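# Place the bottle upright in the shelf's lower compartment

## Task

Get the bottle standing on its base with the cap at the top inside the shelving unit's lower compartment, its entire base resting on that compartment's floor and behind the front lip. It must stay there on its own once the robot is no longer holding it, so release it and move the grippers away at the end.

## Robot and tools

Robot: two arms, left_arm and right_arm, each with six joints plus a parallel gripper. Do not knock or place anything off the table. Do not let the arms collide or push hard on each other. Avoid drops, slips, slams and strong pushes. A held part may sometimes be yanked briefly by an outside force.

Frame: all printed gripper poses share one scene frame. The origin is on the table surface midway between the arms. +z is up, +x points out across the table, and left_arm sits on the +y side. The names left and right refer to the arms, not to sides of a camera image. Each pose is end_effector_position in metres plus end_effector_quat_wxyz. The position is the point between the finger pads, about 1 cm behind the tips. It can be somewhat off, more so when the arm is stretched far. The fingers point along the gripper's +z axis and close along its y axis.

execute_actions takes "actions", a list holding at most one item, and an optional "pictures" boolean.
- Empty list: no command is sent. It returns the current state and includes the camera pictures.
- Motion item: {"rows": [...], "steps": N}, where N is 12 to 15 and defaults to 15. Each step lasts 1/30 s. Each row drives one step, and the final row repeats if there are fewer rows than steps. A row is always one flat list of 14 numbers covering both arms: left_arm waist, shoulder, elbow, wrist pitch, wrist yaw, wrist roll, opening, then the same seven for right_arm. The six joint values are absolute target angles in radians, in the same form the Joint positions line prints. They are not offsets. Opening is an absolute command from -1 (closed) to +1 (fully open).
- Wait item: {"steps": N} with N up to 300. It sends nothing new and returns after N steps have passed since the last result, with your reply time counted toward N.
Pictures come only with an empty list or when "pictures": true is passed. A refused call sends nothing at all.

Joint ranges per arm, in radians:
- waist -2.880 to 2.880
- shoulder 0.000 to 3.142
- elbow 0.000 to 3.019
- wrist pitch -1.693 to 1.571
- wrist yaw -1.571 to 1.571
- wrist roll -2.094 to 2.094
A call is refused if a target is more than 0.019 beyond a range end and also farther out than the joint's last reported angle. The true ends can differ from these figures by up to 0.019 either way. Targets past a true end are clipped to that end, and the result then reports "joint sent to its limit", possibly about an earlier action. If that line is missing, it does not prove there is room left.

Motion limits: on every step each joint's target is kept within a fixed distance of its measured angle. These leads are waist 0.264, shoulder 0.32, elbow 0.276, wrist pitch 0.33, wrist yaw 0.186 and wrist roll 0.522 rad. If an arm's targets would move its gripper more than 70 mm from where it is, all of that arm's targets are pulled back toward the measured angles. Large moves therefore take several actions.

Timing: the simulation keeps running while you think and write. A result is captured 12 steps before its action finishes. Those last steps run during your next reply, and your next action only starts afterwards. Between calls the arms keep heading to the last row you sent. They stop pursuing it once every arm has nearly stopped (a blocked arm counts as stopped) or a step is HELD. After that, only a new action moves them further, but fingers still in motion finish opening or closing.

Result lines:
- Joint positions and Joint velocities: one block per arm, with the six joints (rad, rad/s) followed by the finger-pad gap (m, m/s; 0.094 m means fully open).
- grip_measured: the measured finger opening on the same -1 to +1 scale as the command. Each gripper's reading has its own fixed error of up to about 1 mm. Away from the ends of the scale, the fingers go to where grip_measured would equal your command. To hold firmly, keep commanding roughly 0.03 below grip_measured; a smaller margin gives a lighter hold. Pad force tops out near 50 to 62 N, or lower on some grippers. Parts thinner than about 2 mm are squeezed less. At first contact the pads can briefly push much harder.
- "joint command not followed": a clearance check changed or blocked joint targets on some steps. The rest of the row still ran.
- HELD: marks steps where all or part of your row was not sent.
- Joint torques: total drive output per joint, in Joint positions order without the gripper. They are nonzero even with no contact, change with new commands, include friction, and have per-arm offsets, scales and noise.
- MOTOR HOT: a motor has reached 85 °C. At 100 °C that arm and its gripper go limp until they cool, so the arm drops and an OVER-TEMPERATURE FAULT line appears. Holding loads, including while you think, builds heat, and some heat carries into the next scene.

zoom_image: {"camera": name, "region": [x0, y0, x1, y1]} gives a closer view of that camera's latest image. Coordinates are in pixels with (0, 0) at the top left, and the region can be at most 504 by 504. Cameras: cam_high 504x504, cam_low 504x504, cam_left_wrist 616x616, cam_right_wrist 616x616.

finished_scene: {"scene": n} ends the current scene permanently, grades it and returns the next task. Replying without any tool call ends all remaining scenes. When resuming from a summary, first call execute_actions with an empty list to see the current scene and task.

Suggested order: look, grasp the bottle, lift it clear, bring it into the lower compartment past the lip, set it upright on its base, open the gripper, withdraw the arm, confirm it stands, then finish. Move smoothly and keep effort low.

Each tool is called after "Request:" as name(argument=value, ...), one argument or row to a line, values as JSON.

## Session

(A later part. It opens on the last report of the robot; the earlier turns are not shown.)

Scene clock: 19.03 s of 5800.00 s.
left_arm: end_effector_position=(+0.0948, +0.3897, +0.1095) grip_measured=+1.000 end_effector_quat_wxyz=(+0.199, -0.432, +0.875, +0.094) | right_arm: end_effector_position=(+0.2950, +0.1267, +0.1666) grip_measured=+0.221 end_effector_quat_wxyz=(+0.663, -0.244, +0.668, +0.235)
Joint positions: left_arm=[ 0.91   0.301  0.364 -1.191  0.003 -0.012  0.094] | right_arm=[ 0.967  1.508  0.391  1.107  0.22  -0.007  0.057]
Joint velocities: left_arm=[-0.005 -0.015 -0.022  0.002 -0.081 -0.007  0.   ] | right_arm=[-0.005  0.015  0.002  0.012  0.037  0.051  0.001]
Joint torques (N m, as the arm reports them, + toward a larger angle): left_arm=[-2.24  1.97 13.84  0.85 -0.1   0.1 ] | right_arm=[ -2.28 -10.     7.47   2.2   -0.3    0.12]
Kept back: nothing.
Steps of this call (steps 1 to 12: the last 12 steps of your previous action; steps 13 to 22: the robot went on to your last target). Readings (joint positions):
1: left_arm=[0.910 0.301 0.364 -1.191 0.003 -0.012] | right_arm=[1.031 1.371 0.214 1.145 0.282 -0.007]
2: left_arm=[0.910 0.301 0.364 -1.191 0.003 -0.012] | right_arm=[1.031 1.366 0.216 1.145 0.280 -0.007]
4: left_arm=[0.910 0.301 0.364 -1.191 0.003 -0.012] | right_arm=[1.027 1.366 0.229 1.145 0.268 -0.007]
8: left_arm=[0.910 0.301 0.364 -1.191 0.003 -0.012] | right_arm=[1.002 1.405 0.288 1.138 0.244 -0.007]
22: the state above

Request:
execute_actions(
  actions=[
    {"rows":[[0.9,0.3,0.4,-1.2,0,0,1,0.957,1.505,0.445,1.11,0.215,0,0.17],[0.9,0.3,0.4,-1.2,0,0,1,0.954,1.515,0.46,1.105,0.21,0,0.17],[0.9,0.3,0.4,-1.2,0,0,1,0.95,1.525,0.475,1.10,0.207,0,0.17],[0.9,0.3,0.4,-1.2,0,0,1,0.946,1.535,0.487,1.10,0.204,0,0.17],[0.9,0.3,0.4,-1.2,0,0,1,0.943,1.545,0.50,1.095,0.20,0,0.17],[0.9,0.3,0.4,-1.2,0,0,1,0.94,1.555,0.512,1.09,0.197,0,0.17],[0.9,0.3,0.4,-1.2,0,0,1,0.936,1.565,0.525,1.09,0.194,0,0.17],[0.9,0.3,0.4,-1.2,0,0,1,0.933,1.575,0.537,1.085,0.19,0,0.17],[0.9,0.3,0.4,-1.2,0,0,1,0.93,1.585,0.55,1.085,0.187,0,0.17]],"steps":13},
  ],
)

Request:
execute_actions(
  actions=[
    {"steps":22},
  ],
  pictures=true,
)

Scene clock: 20.10 s of 5800.00 s.
left_arm: end_effector_position=(+0.0948, +0.3897, +0.1095) grip_measured=+1.000 end_effector_quat_wxyz=(+0.199, -0.432, +0.875, +0.094) | right_arm: end_effector_position=(+0.2951, +0.1269, +0.1665) grip_measured=+0.221 end_effector_quat_wxyz=(+0.663, -0.244, +0.668, +0.235)
Joint positions: left_arm=[ 0.91   0.301  0.364 -1.191  0.003 -0.012  0.094] | right_arm=[ 0.967  1.508  0.391  1.106  0.219 -0.007  0.057]
Joint velocities: left_arm=[-0.015 -0.005 -0.012 -0.012 -0.007  0.022  0.   ] | right_arm=[-0.005 -0.005  0.017 -0.051  0.022 -0.051 -0.001]
Joint torques (N m, as the arm reports them, + toward a larger angle): left_arm=[-1.83  1.26 13.65  0.69 -0.1   0.15] | right_arm=[-2.42 -9.29  8.89  2.22 -0.32  0.12]
Steps of this call (steps 1 to 15: the robot went on to your last target; steps 16 to 31: nothing new was sent; step 32: the first step of this action). Readings (joint positions):
32: the state above

Scene clock: 20.83 s of 5800.00 s.
left_arm: end_effector_position=(+0.0948, +0.3897, +0.1095) grip_measured=+1.000 end_effector_quat_wxyz=(+0.199, -0.432, +0.875, +0.094) | right_arm: end_effector_position=(+0.3308, +0.1558, +0.1724) grip_measured=+0.221 end_effector_quat_wxyz=(+0.667, -0.242, +0.663, +0.238)
Joint positions: left_arm=[ 0.91   0.301  0.364 -1.191  0.003 -0.012  0.094] | right_arm=[ 0.937  1.589  0.513  1.078  0.189 -0.007  0.057]
Joint velocities: left_arm=[-0.015  0.005 -0.027 -0.002  0.007 -0.051  0.   ] | right_arm=[ 0.015  0.005  0.017 -0.002 -0.037 -0.037 -0.   ]
Joint torques (N m, as the arm reports them, + toward a larger angle): left_arm=[-1.71  1.57 13.77  0.68 -0.11  0.12] | right_arm=[ -2.28 -11.41   7.9    2.19  -0.3    0.12]
Kept back: nothing.
Steps of this call (steps 1 to 12: the last 12 steps of your previous action; steps 13 to 22: the robot went on to your last target). Readings (joint positions):
1: left_arm=[0.910 0.301 0.364 -1.191 0.003 -0.012] | right_arm=[0.966 1.509 0.393 1.104 0.216 -0.007]
2: left_arm=[0.910 0.301 0.364 -1.191 0.003 -0.012] | right_arm=[0.966 1.511 0.399 1.101 0.213 -0.007]
4: left_arm=[0.910 0.301 0.364 -1.191 0.003 -0.012] | right_arm=[0.961 1.522 0.419 1.095 0.205 -0.007]
8: left_arm=[0.910 0.301 0.364 -1.191 0.003 -0.012] | right_arm=[0.946 1.564 0.481 1.084 0.192 -0.007]
22: the state above

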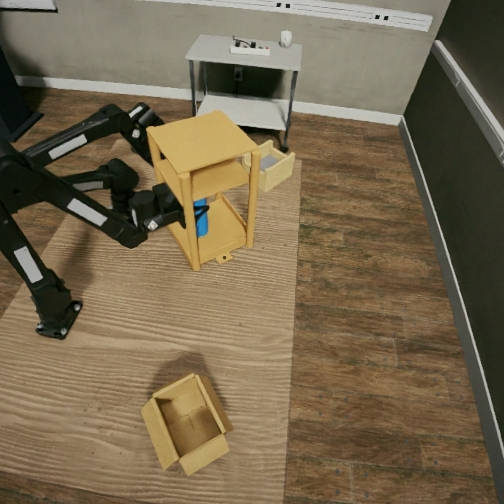

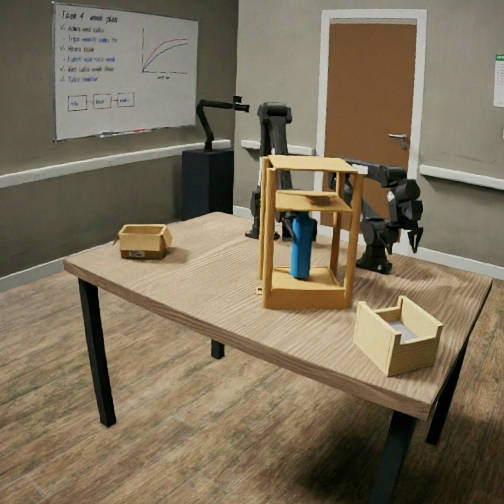

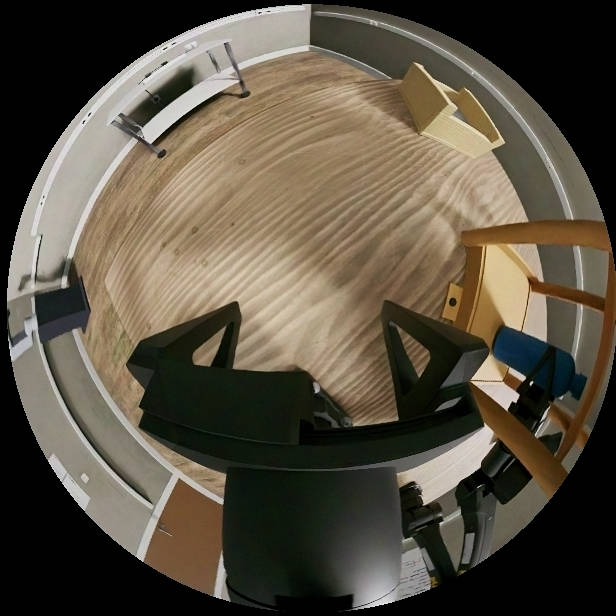

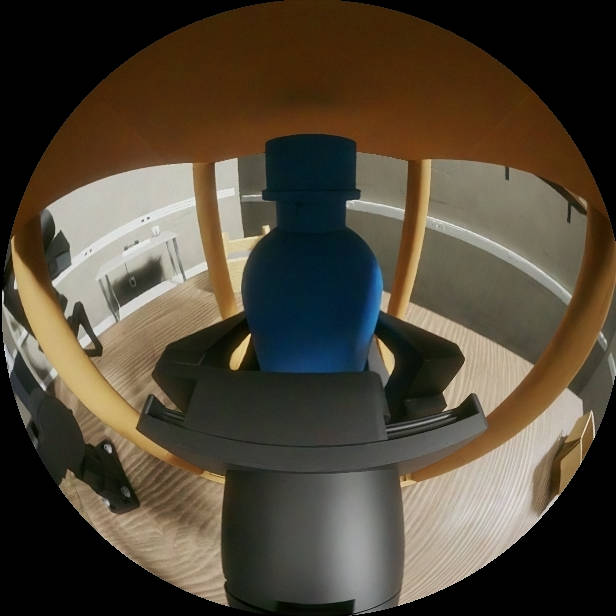

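Request:
execute_actions(
  actions=[
    {"rows":[[0.9,0.3,0.4,-1.2,0,0,1,0.93,1.595,0.55,1.10,0.187,0,0.17],[0.9,0.3,0.4,-1.2,0,0,1,0.93,1.602,0.55,1.11,0.187,0,0.17],[0.9,0.3,0.4,-1.2,0,0,1,0.93,1.609,0.55,1.12,0.187,0,0.17],[0.9,0.3,0.4,-1.2,0,0,1,0.93,1.616,0.55,1.127,0.187,0,0.17],[0.9,0.3,0.4,-1.2,0,0,1,0.93,1.623,0.55,1.134,0.187,0,0.17],[0.9,0.3,0.4,-1.2,0,0,1,0.93,1.63,0.55,1.141,0.187,0,0.17],[0.9,0.3,0.4,-1.2,0,0,1,0.93,1.637,0.55,1.148,0.187,0,0.17],[0.9,0.3,0.4,-1.2,0,0,1,0.93,1.644,0.55,1.155,0.187,0,0.17],[0.9,0.3,0.4,-1.2,0,0,1,0.93,1.651,0.55,1.162,0.187,0,0.17],[0.9,0.3,0.4,-1.2,0,0,1,0.93,1.658,0.55,1.17,0.187,0,0.17]],"steps":13},
  ],
)

Request:
execute_actions(
  actions=[
    {"steps":24},
  ],
)

Scene clock: 21.50 s of 5800.00 s.
left_arm: end_effector_position=(+0.0948, +0.3897, +0.1095) grip_measured=+1.000 end_effector_quat_wxyz=(+0.199, -0.432, +0.875, +0.094) | right_arm: end_effector_position=(+0.3308, +0.1558, +0.1722) grip_measured=+0.221 end_effector_quat_wxyz=(+0.667, -0.242, +0.664, +0.238)
Joint positions: left_arm=[ 0.91   0.301  0.364 -1.191  0.003 -0.012  0.094] | right_arm=[ 0.937  1.589  0.513  1.078  0.189 -0.007  0.057]
Joint velocities: left_arm=[-0.005 -0.015  0.012 -0.002 -0.022  0.081  0.   ] | right_arm=[-0.024 -0.005  0.002  0.007 -0.037 -0.022 -0.001]
Joint torques (N m, as the arm reports them, + toward a larger angle): left_arm=[-2.45  1.42 13.65  0.68 -0.11  0.13] | right_arm=[ -2.25 -10.37   7.9    2.77  -0.3    0.12]
Steps of this call (steps 1 to 15: the robot went on to your last target; steps 16 to 19: nothing new was sent; step 20: the first step of this action). Readings (joint positions):
20: the state above

Scene clock: 22.30 s of 5800.00 s.
left_arm: end_effector_position=(+0.0948, +0.3897, +0.1095) grip_measured=+1.000 end_effector_quat_wxyz=(+0.199, -0.432, +0.875, +0.094) | right_arm: end_effector_position=(+0.3322, +0.1575, +0.1641) grip_measured=+0.221 end_effector_quat_wxyz=(+0.673, -0.238, +0.657, +0.241)
Joint positions: left_arm=[ 0.91   0.301  0.364 -1.191  0.003 -0.012  0.094] | right_arm=[ 0.937  1.641  0.515  1.15   0.189 -0.007  0.057]
Joint velocities: left_arm=[-0.015 -0.005  0.002 -0.002  0.022 -0.051  0.   ] | right_arm=[-0.005 -0.005 -0.007 -0.002 -0.066 -0.007 -0.   ]
Joint torques (N m, as the arm reports them, + toward a larger angle): left_arm=[-1.98  1.28 13.81  0.88 -0.1   0.13] | right_arm=[-2.32 -9.95  7.43  2.7  -0.3   0.12]
Kept back: nothing.
Steps of this call (steps 1 to 12: the last 12 steps of your previous action; steps 13 to 24: the robot went on to your last target). Readings (joint positions):
1: left_arm=[0.910 0.301 0.364 -1.191 0.003 -0.012] | right_arm=[0.937 1.590 0.513 1.078 0.189 -0.007]
2: left_arm=[0.910 0.301 0.364 -1.191 0.003 -0.012] | right_arm=[0.937 1.592 0.513 1.080 0.189 -0.007]
4: left_arm=[0.910 0.301 0.364 -1.191 0.003 -0.012] | right_arm=[0.937 1.603 0.513 1.091 0.189 -0.007]
8: left_arm=[0.910 0.301 0.364 -1.191 0.003 -0.012] | right_arm=[0.937 1.630 0.515 1.124 0.189 -0.007]
24: the state above

Request:
execute_actions(
  actions=[],
)

Request:
zoom_image(
  camera="cam_left_wrist",
  region=[430, 230, 616, 430],
)

Request:
zoom_image(
  camera="cam_high",
  region=[130, 150, 280, 280],
)

Scene clock: 23.60 s of 5800.00 s.
left_arm: end_effector_position=(+0.0948, +0.3897, +0.1095) grip_measured=+1.000 end_effector_quat_wxyz=(+0.199, -0.432, +0.875, +0.094) | right_arm: end_effector_position=(+0.3322, +0.1575, +0.1641) grip_measured=+0.221 end_effector_quat_wxyz=(+0.673, -0.238, +0.657, +0.241)
Joint positions: left_arm=[ 0.91   0.301  0.364 -1.191  0.003 -0.012  0.094] | right_arm=[ 0.937  1.641  0.515  1.15   0.189 -0.007  0.057]
Joint velocities: left_arm=[-0.015  0.005 -0.002 -0.002 -0.007 -0.095  0.   ] | right_arm=[-0.005 -0.015 -0.007 -0.002 -0.007 -0.037 -0.   ]
Joint torques (N m, as the arm reports them, + toward a larger angle): left_arm=[-1.69  1.6  13.75  0.92 -0.13  0.13] | right_arm=[-2.29 -9.9   7.44  2.69 -0.3   0.12]
Kept back: nothing.
Steps of this call (steps 1 to 15: the robot went on to your last target; steps 16 to 39: nothing new was sent). Readings (joint positions):
1: left_arm=[0.910 0.301 0.364 -1.191 0.003 -0.012] | right_arm=[0.937 1.641 0.515 1.150 0.189 -0.007]
2: left_arm=[0.910 0.301 0.364 -1.191 0.003 -0.012] | right_arm=[0.937 1.641 0.515 1.150 0.189 -0.007]
4: left_arm=[0.910 0.301 0.364 -1.191 0.003 -0.012] | right_arm=[0.937 1.641 0.515 1.150 0.189 -0.007]
8: left_arm=[0.910 0.301 0.364 -1.191 0.003 -0.012] | right_arm=[0.937 1.641 0.515 1.150 0.189 -0.007]
39: the state above
All arms were judged still, so your last target was given up. Only a new action makes them travel on or press farther. Fingers that are still opening or closing keep moving.

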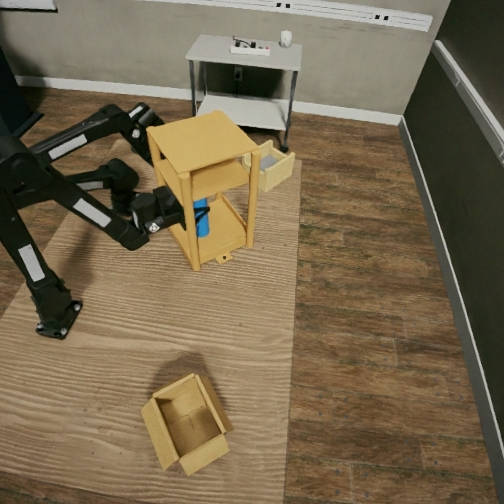

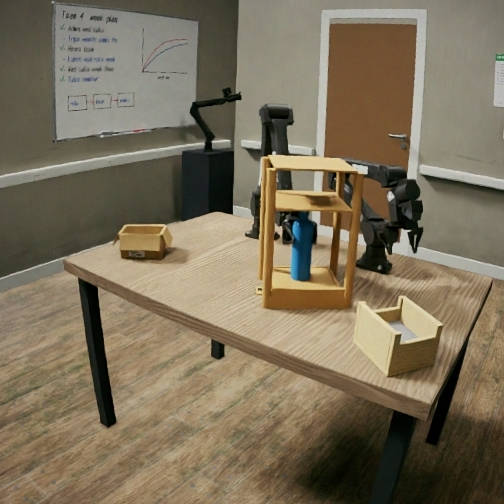

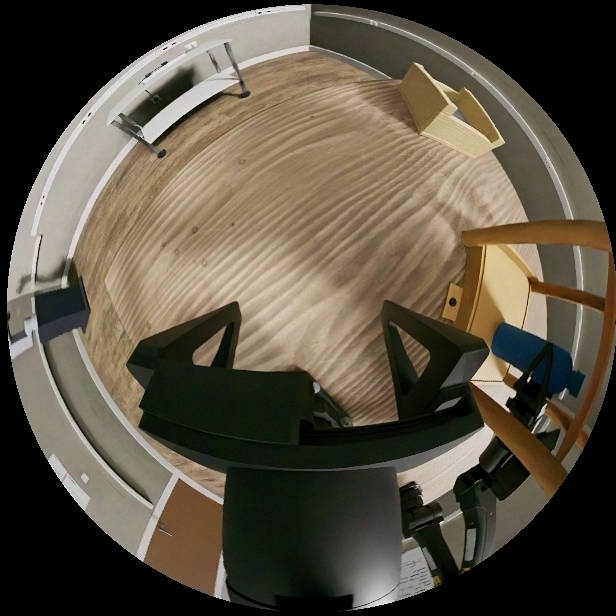

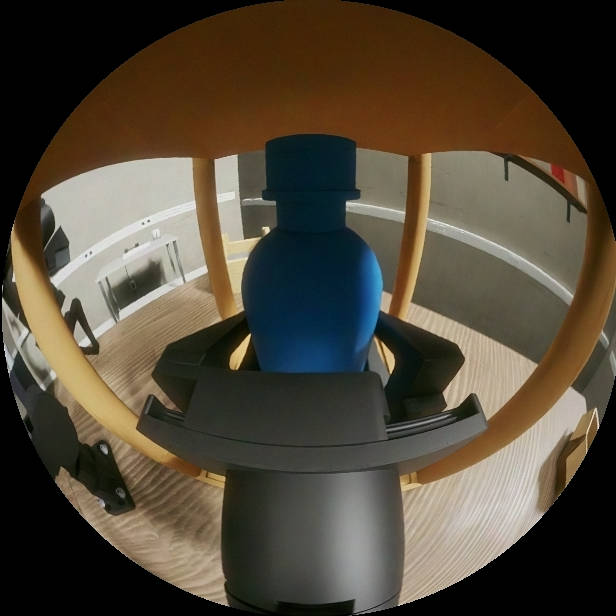

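Region (430, 230, 616, 430) of cam_left_wrist's 616x616 image, scaled by 2.520, with more detail than that image has; it fills the left 469 columns of this view, and the rest is white.

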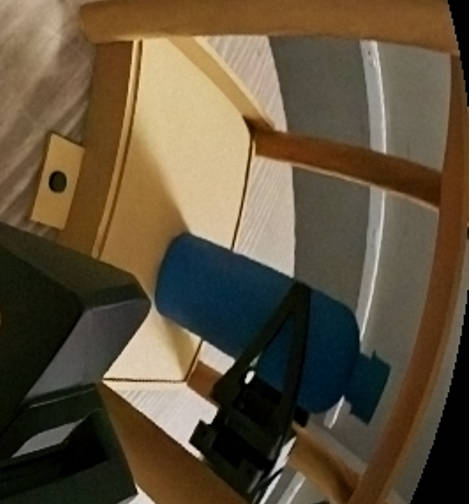

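Region (130, 150, 280, 280) of cam_high's 504x504 image, scaled by 3.360, with more detail than that image has; it fills the top 437 rows of this view, and the rest is white.

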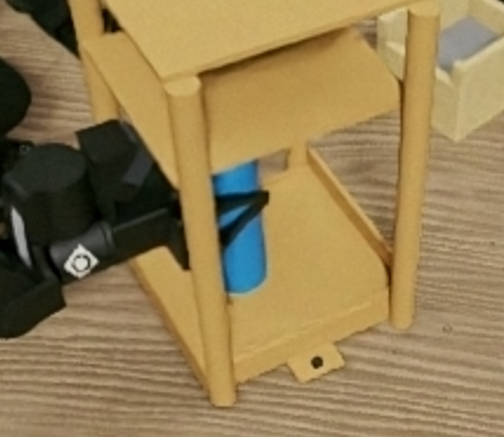

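Request:
execute_actions(
  actions=[
    {"rows":[[0.9,0.3,0.4,-1.2,0,0,1,0.93,1.64,0.55,1.16,0.187,0,0.3],[0.9,0.3,0.4,-1.2,0,0,1,0.93,1.635,0.55,1.16,0.187,0,0.45],[0.9,0.3,0.4,-1.2,0,0,1,0.93,1.63,0.55,1.16,0.187,0,0.7]],"steps":12},
  ],
)

Request:
execute_actions(
  actions=[
    {"rows":[[0.9,0.3,0.4,-1.2,0,0,1,0.945,1.605,0.52,1.15,0.19,0,0.7],[0.9,0.3,0.4,-1.2,0,0,1,0.95,1.58,0.495,1.14,0.195,0,0.7],[0.9,0.3,0.4,-1.2,0,0,1,0.957,1.555,0.47,1.14,0.20,0,0.7],[0.9,0.3,0.4,-1.2,0,0,1,0.964,1.53,0.445,1.14,0.205,0,0.7],[0.9,0.3,0.4,-1.2,0,0,1,0.972,1.505,0.42,1.14,0.213,0,0.7],[0.9,0.3,0.4,-1.2,0,0,1,0.98,1.48,0.39,1.14,0.22,0,0.7],[0.9,0.3,0.4,-1.2,0,0,1,0.99,1.45,0.36,1.14,0.23,0,0.7],[0.9,0.3,0.4,-1.2,0,0,1,1.0,1.42,0.33,1.145,0.24,0,0.7],[0.9,0.3,0.4,-1.2,0,0,1,1.012,1.39,0.30,1.145,0.25,0,0.7],[0.9,0.3,0.4,-1.2,0,0,1,1.025,1.36,0.27,1.145,0.265,0,0.7],[0.9,0.3,0.4,-1.2,0,0,1,1.04,1.32,0.235,1.14,0.28,0,0.7],[0.9,0.3,0.4,-1.2,0,0,1,1.055,1.27,0.2,1.12,0.30,0,0.7],[0.9,0.3,0.4,-1.2,0,0,1,1.07,1.2,0.165,1.07,0.32,0,0.7],[0.9,0.3,0.4,-1.2,0,0,1,1.09,1.05,0.12,0.95,0.34,0,0.7],[0.9,0.3,0.4,-1.2,0,0,1,1.12,0.75,0.05,0.72,0.37,0,0.7]],"steps":15},
  ],
)

Request:
execute_actions(
  actions=[
    {"steps":28},
  ],
  pictures=true,
)

Scene clock: 24.83 s of 5800.00 s.
left_arm: end_effector_position=(+0.0948, +0.3897, +0.1095) grip_measured=+1.000 end_effector_quat_wxyz=(+0.199, -0.432, +0.875, +0.094) | right_arm: end_effector_position=(+0.3322, +0.1575, +0.1641) grip_measured=+0.221 end_effector_quat_wxyz=(+0.673, -0.238, +0.657, +0.241)
Joint positions: left_arm=[ 0.91   0.301  0.364 -1.191  0.003 -0.012  0.094] | right_arm=[ 0.937  1.641  0.515  1.15   0.189 -0.007  0.057]
Joint velocities: left_arm=[-0.005 -0.005  0.012  0.012 -0.051 -0.051  0.   ] | right_arm=[ 0.005  0.005 -0.022  0.007  0.037  0.037  0.   ]
Joint torques (N m, as the arm reports them, + toward a larger angle): left_arm=[-1.32  0.98 13.69  0.71 -0.07  0.12] | right_arm=[-2.28 -9.94  7.43  2.69 -0.3   0.12]
Kept back: the last 12 steps of this action.
Steps of this call (steps 1 to 37: nothing new was sent). Readings (joint positions):
1: left_arm=[0.910 0.301 0.364 -1.191 0.003 -0.012] | right_arm=[0.937 1.641 0.515 1.150 0.189 -0.007]
2: left_arm=[0.910 0.301 0.364 -1.191 0.003 -0.012] | right_arm=[0.937 1.641 0.515 1.150 0.189 -0.007]
4: left_arm=[0.910 0.301 0.364 -1.191 0.003 -0.012] | right_arm=[0.937 1.641 0.515 1.150 0.189 -0.007]
8: left_arm=[0.910 0.301 0.364 -1.191 0.003 -0.012] | right_arm=[0.937 1.641 0.515 1.150 0.189 -0.007]
37: the state above

Scene clock: 25.33 s of 5800.00 s.
left_arm: end_effector_position=(+0.0948, +0.3897, +0.1095) grip_measured=+1.000 end_effector_quat_wxyz=(+0.199, -0.432, +0.875, +0.094) | right_arm: end_effector_position=(+0.3306, +0.1556, +0.1725) grip_measured=+0.697 end_effector_quat_wxyz=(+0.678, -0.234, +0.653, +0.243)
Joint positions: left_arm=[ 0.91   0.301  0.364 -1.191  0.003 -0.012  0.094] | right_arm=[ 0.939  1.619  0.51   1.147  0.194 -0.007  0.08 ]
Joint velocities: left_arm=[-0.005 -0.015  0.007  0.012  0.051  0.095  0.   ] | right_arm=[ 0.054 -0.474 -0.276 -0.046  0.066 -0.037  0.   ]
Joint torques (N m, as the arm reports them, + toward a larger angle): left_arm=[-1.86  1.   13.79  0.7  -0.11  0.13] | right_arm=[ -0.61 -14.51   2.98   1.76  -0.09   0.11]
Steps of this call (steps 1 to 12: the last 12 steps of your previous action; steps 13 to 15: the first 3 steps of this action). Readings (joint positions):
13: left_arm=[0.910 0.301 0.364 -1.191 0.003 -0.012] | right_arm=[0.937 1.637 0.520 1.150 0.189 -0.007]
14: left_arm=[0.910 0.301 0.364 -1.191 0.003 -0.012] | right_arm=[0.937 1.631 0.518 1.149 0.191 -0.007]
15: the state above

Scene clock: 26.27 s of 5800.00 s.
left_arm: end_effector_position=(+0.0948, +0.3897, +0.1095) grip_measured=+1.000 end_effector_quat_wxyz=(+0.199, -0.432, +0.875, +0.094) | right_arm: end_effector_position=(+0.1822, +0.0184, +0.1924) grip_measured=+0.697 end_effector_quat_wxyz=(+0.670, -0.238, +0.660, +0.241)
Joint positions: left_arm=[ 0.91   0.301  0.364 -1.191  0.003 -0.012  0.094] | right_arm=[ 1.116  0.749  0.038  0.728  0.369 -0.007  0.08 ]
Joint velocities: left_arm=[-0.015 -0.005 -0.007  0.007  0.007 -0.037  0.   ] | right_arm=[-0.005 -0.015 -0.007 -0.002 -0.022 -0.051 -0.001]
Joint torques (N m, as the arm reports them, + toward a larger angle): left_arm=[-1.85  0.98 13.64  0.48 -0.12  0.16] | right_arm=[-1.41 -0.25  8.34  1.61 -0.12  0.11]
Kept back: nothing.
Steps of this call (steps 1 to 12: the last 12 steps of your previous action; steps 13 to 28: the robot went on to your last target). Readings (joint positions):
1: left_arm=[0.910 0.301 0.364 -1.191 0.003 -0.012] | right_arm=[0.941 1.600 0.496 1.146 0.198 -0.007]
2: left_arm=[0.910 0.301 0.364 -1.191 0.003 -0.012] | right_arm=[0.946 1.575 0.475 1.146 0.205 -0.007]
4: left_arm=[0.910 0.301 0.364 -1.191 0.003 -0.012] | right_arm=[0.961 1.515 0.423 1.146 0.220 -0.007]
8: left_arm=[0.910 0.301 0.364 -1.191 0.003 -0.012] | right_arm=[1.007 1.382 0.300 1.146 0.265 -0.007]
28: the state above

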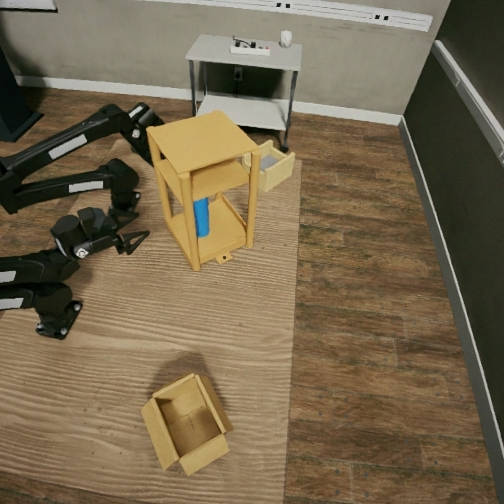

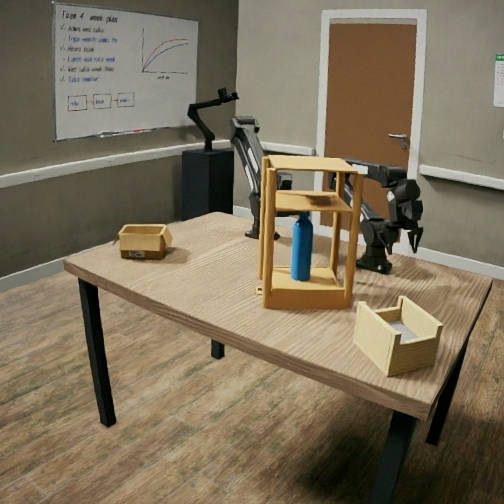

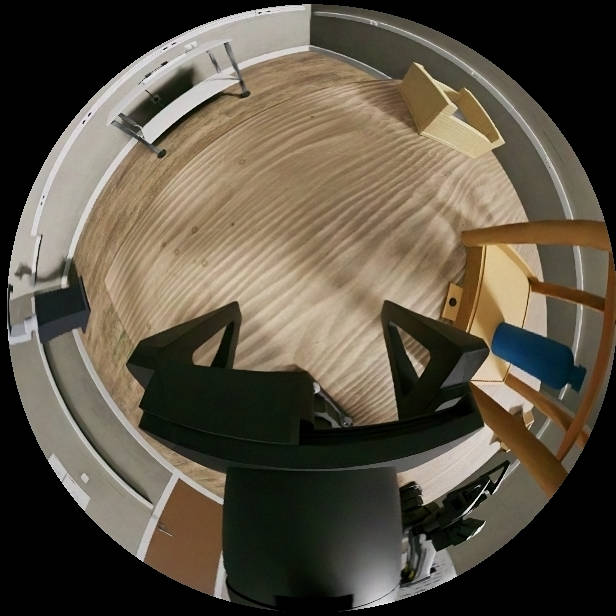

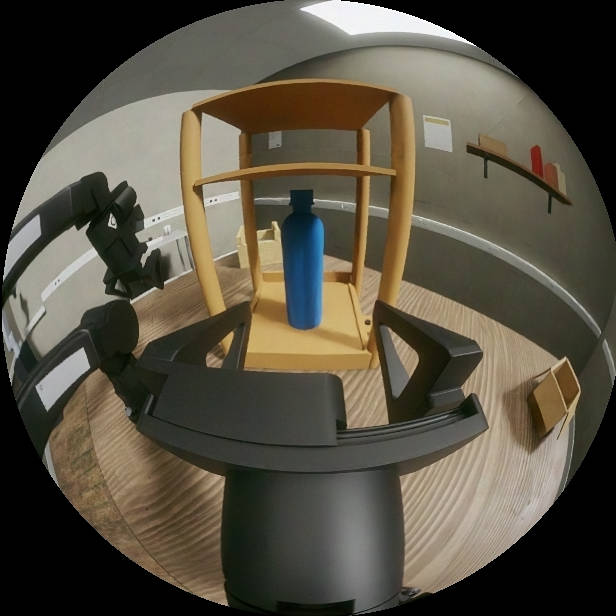

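Request:
finished_scene(
  scene=2,
)

The scene is finished: the task was done.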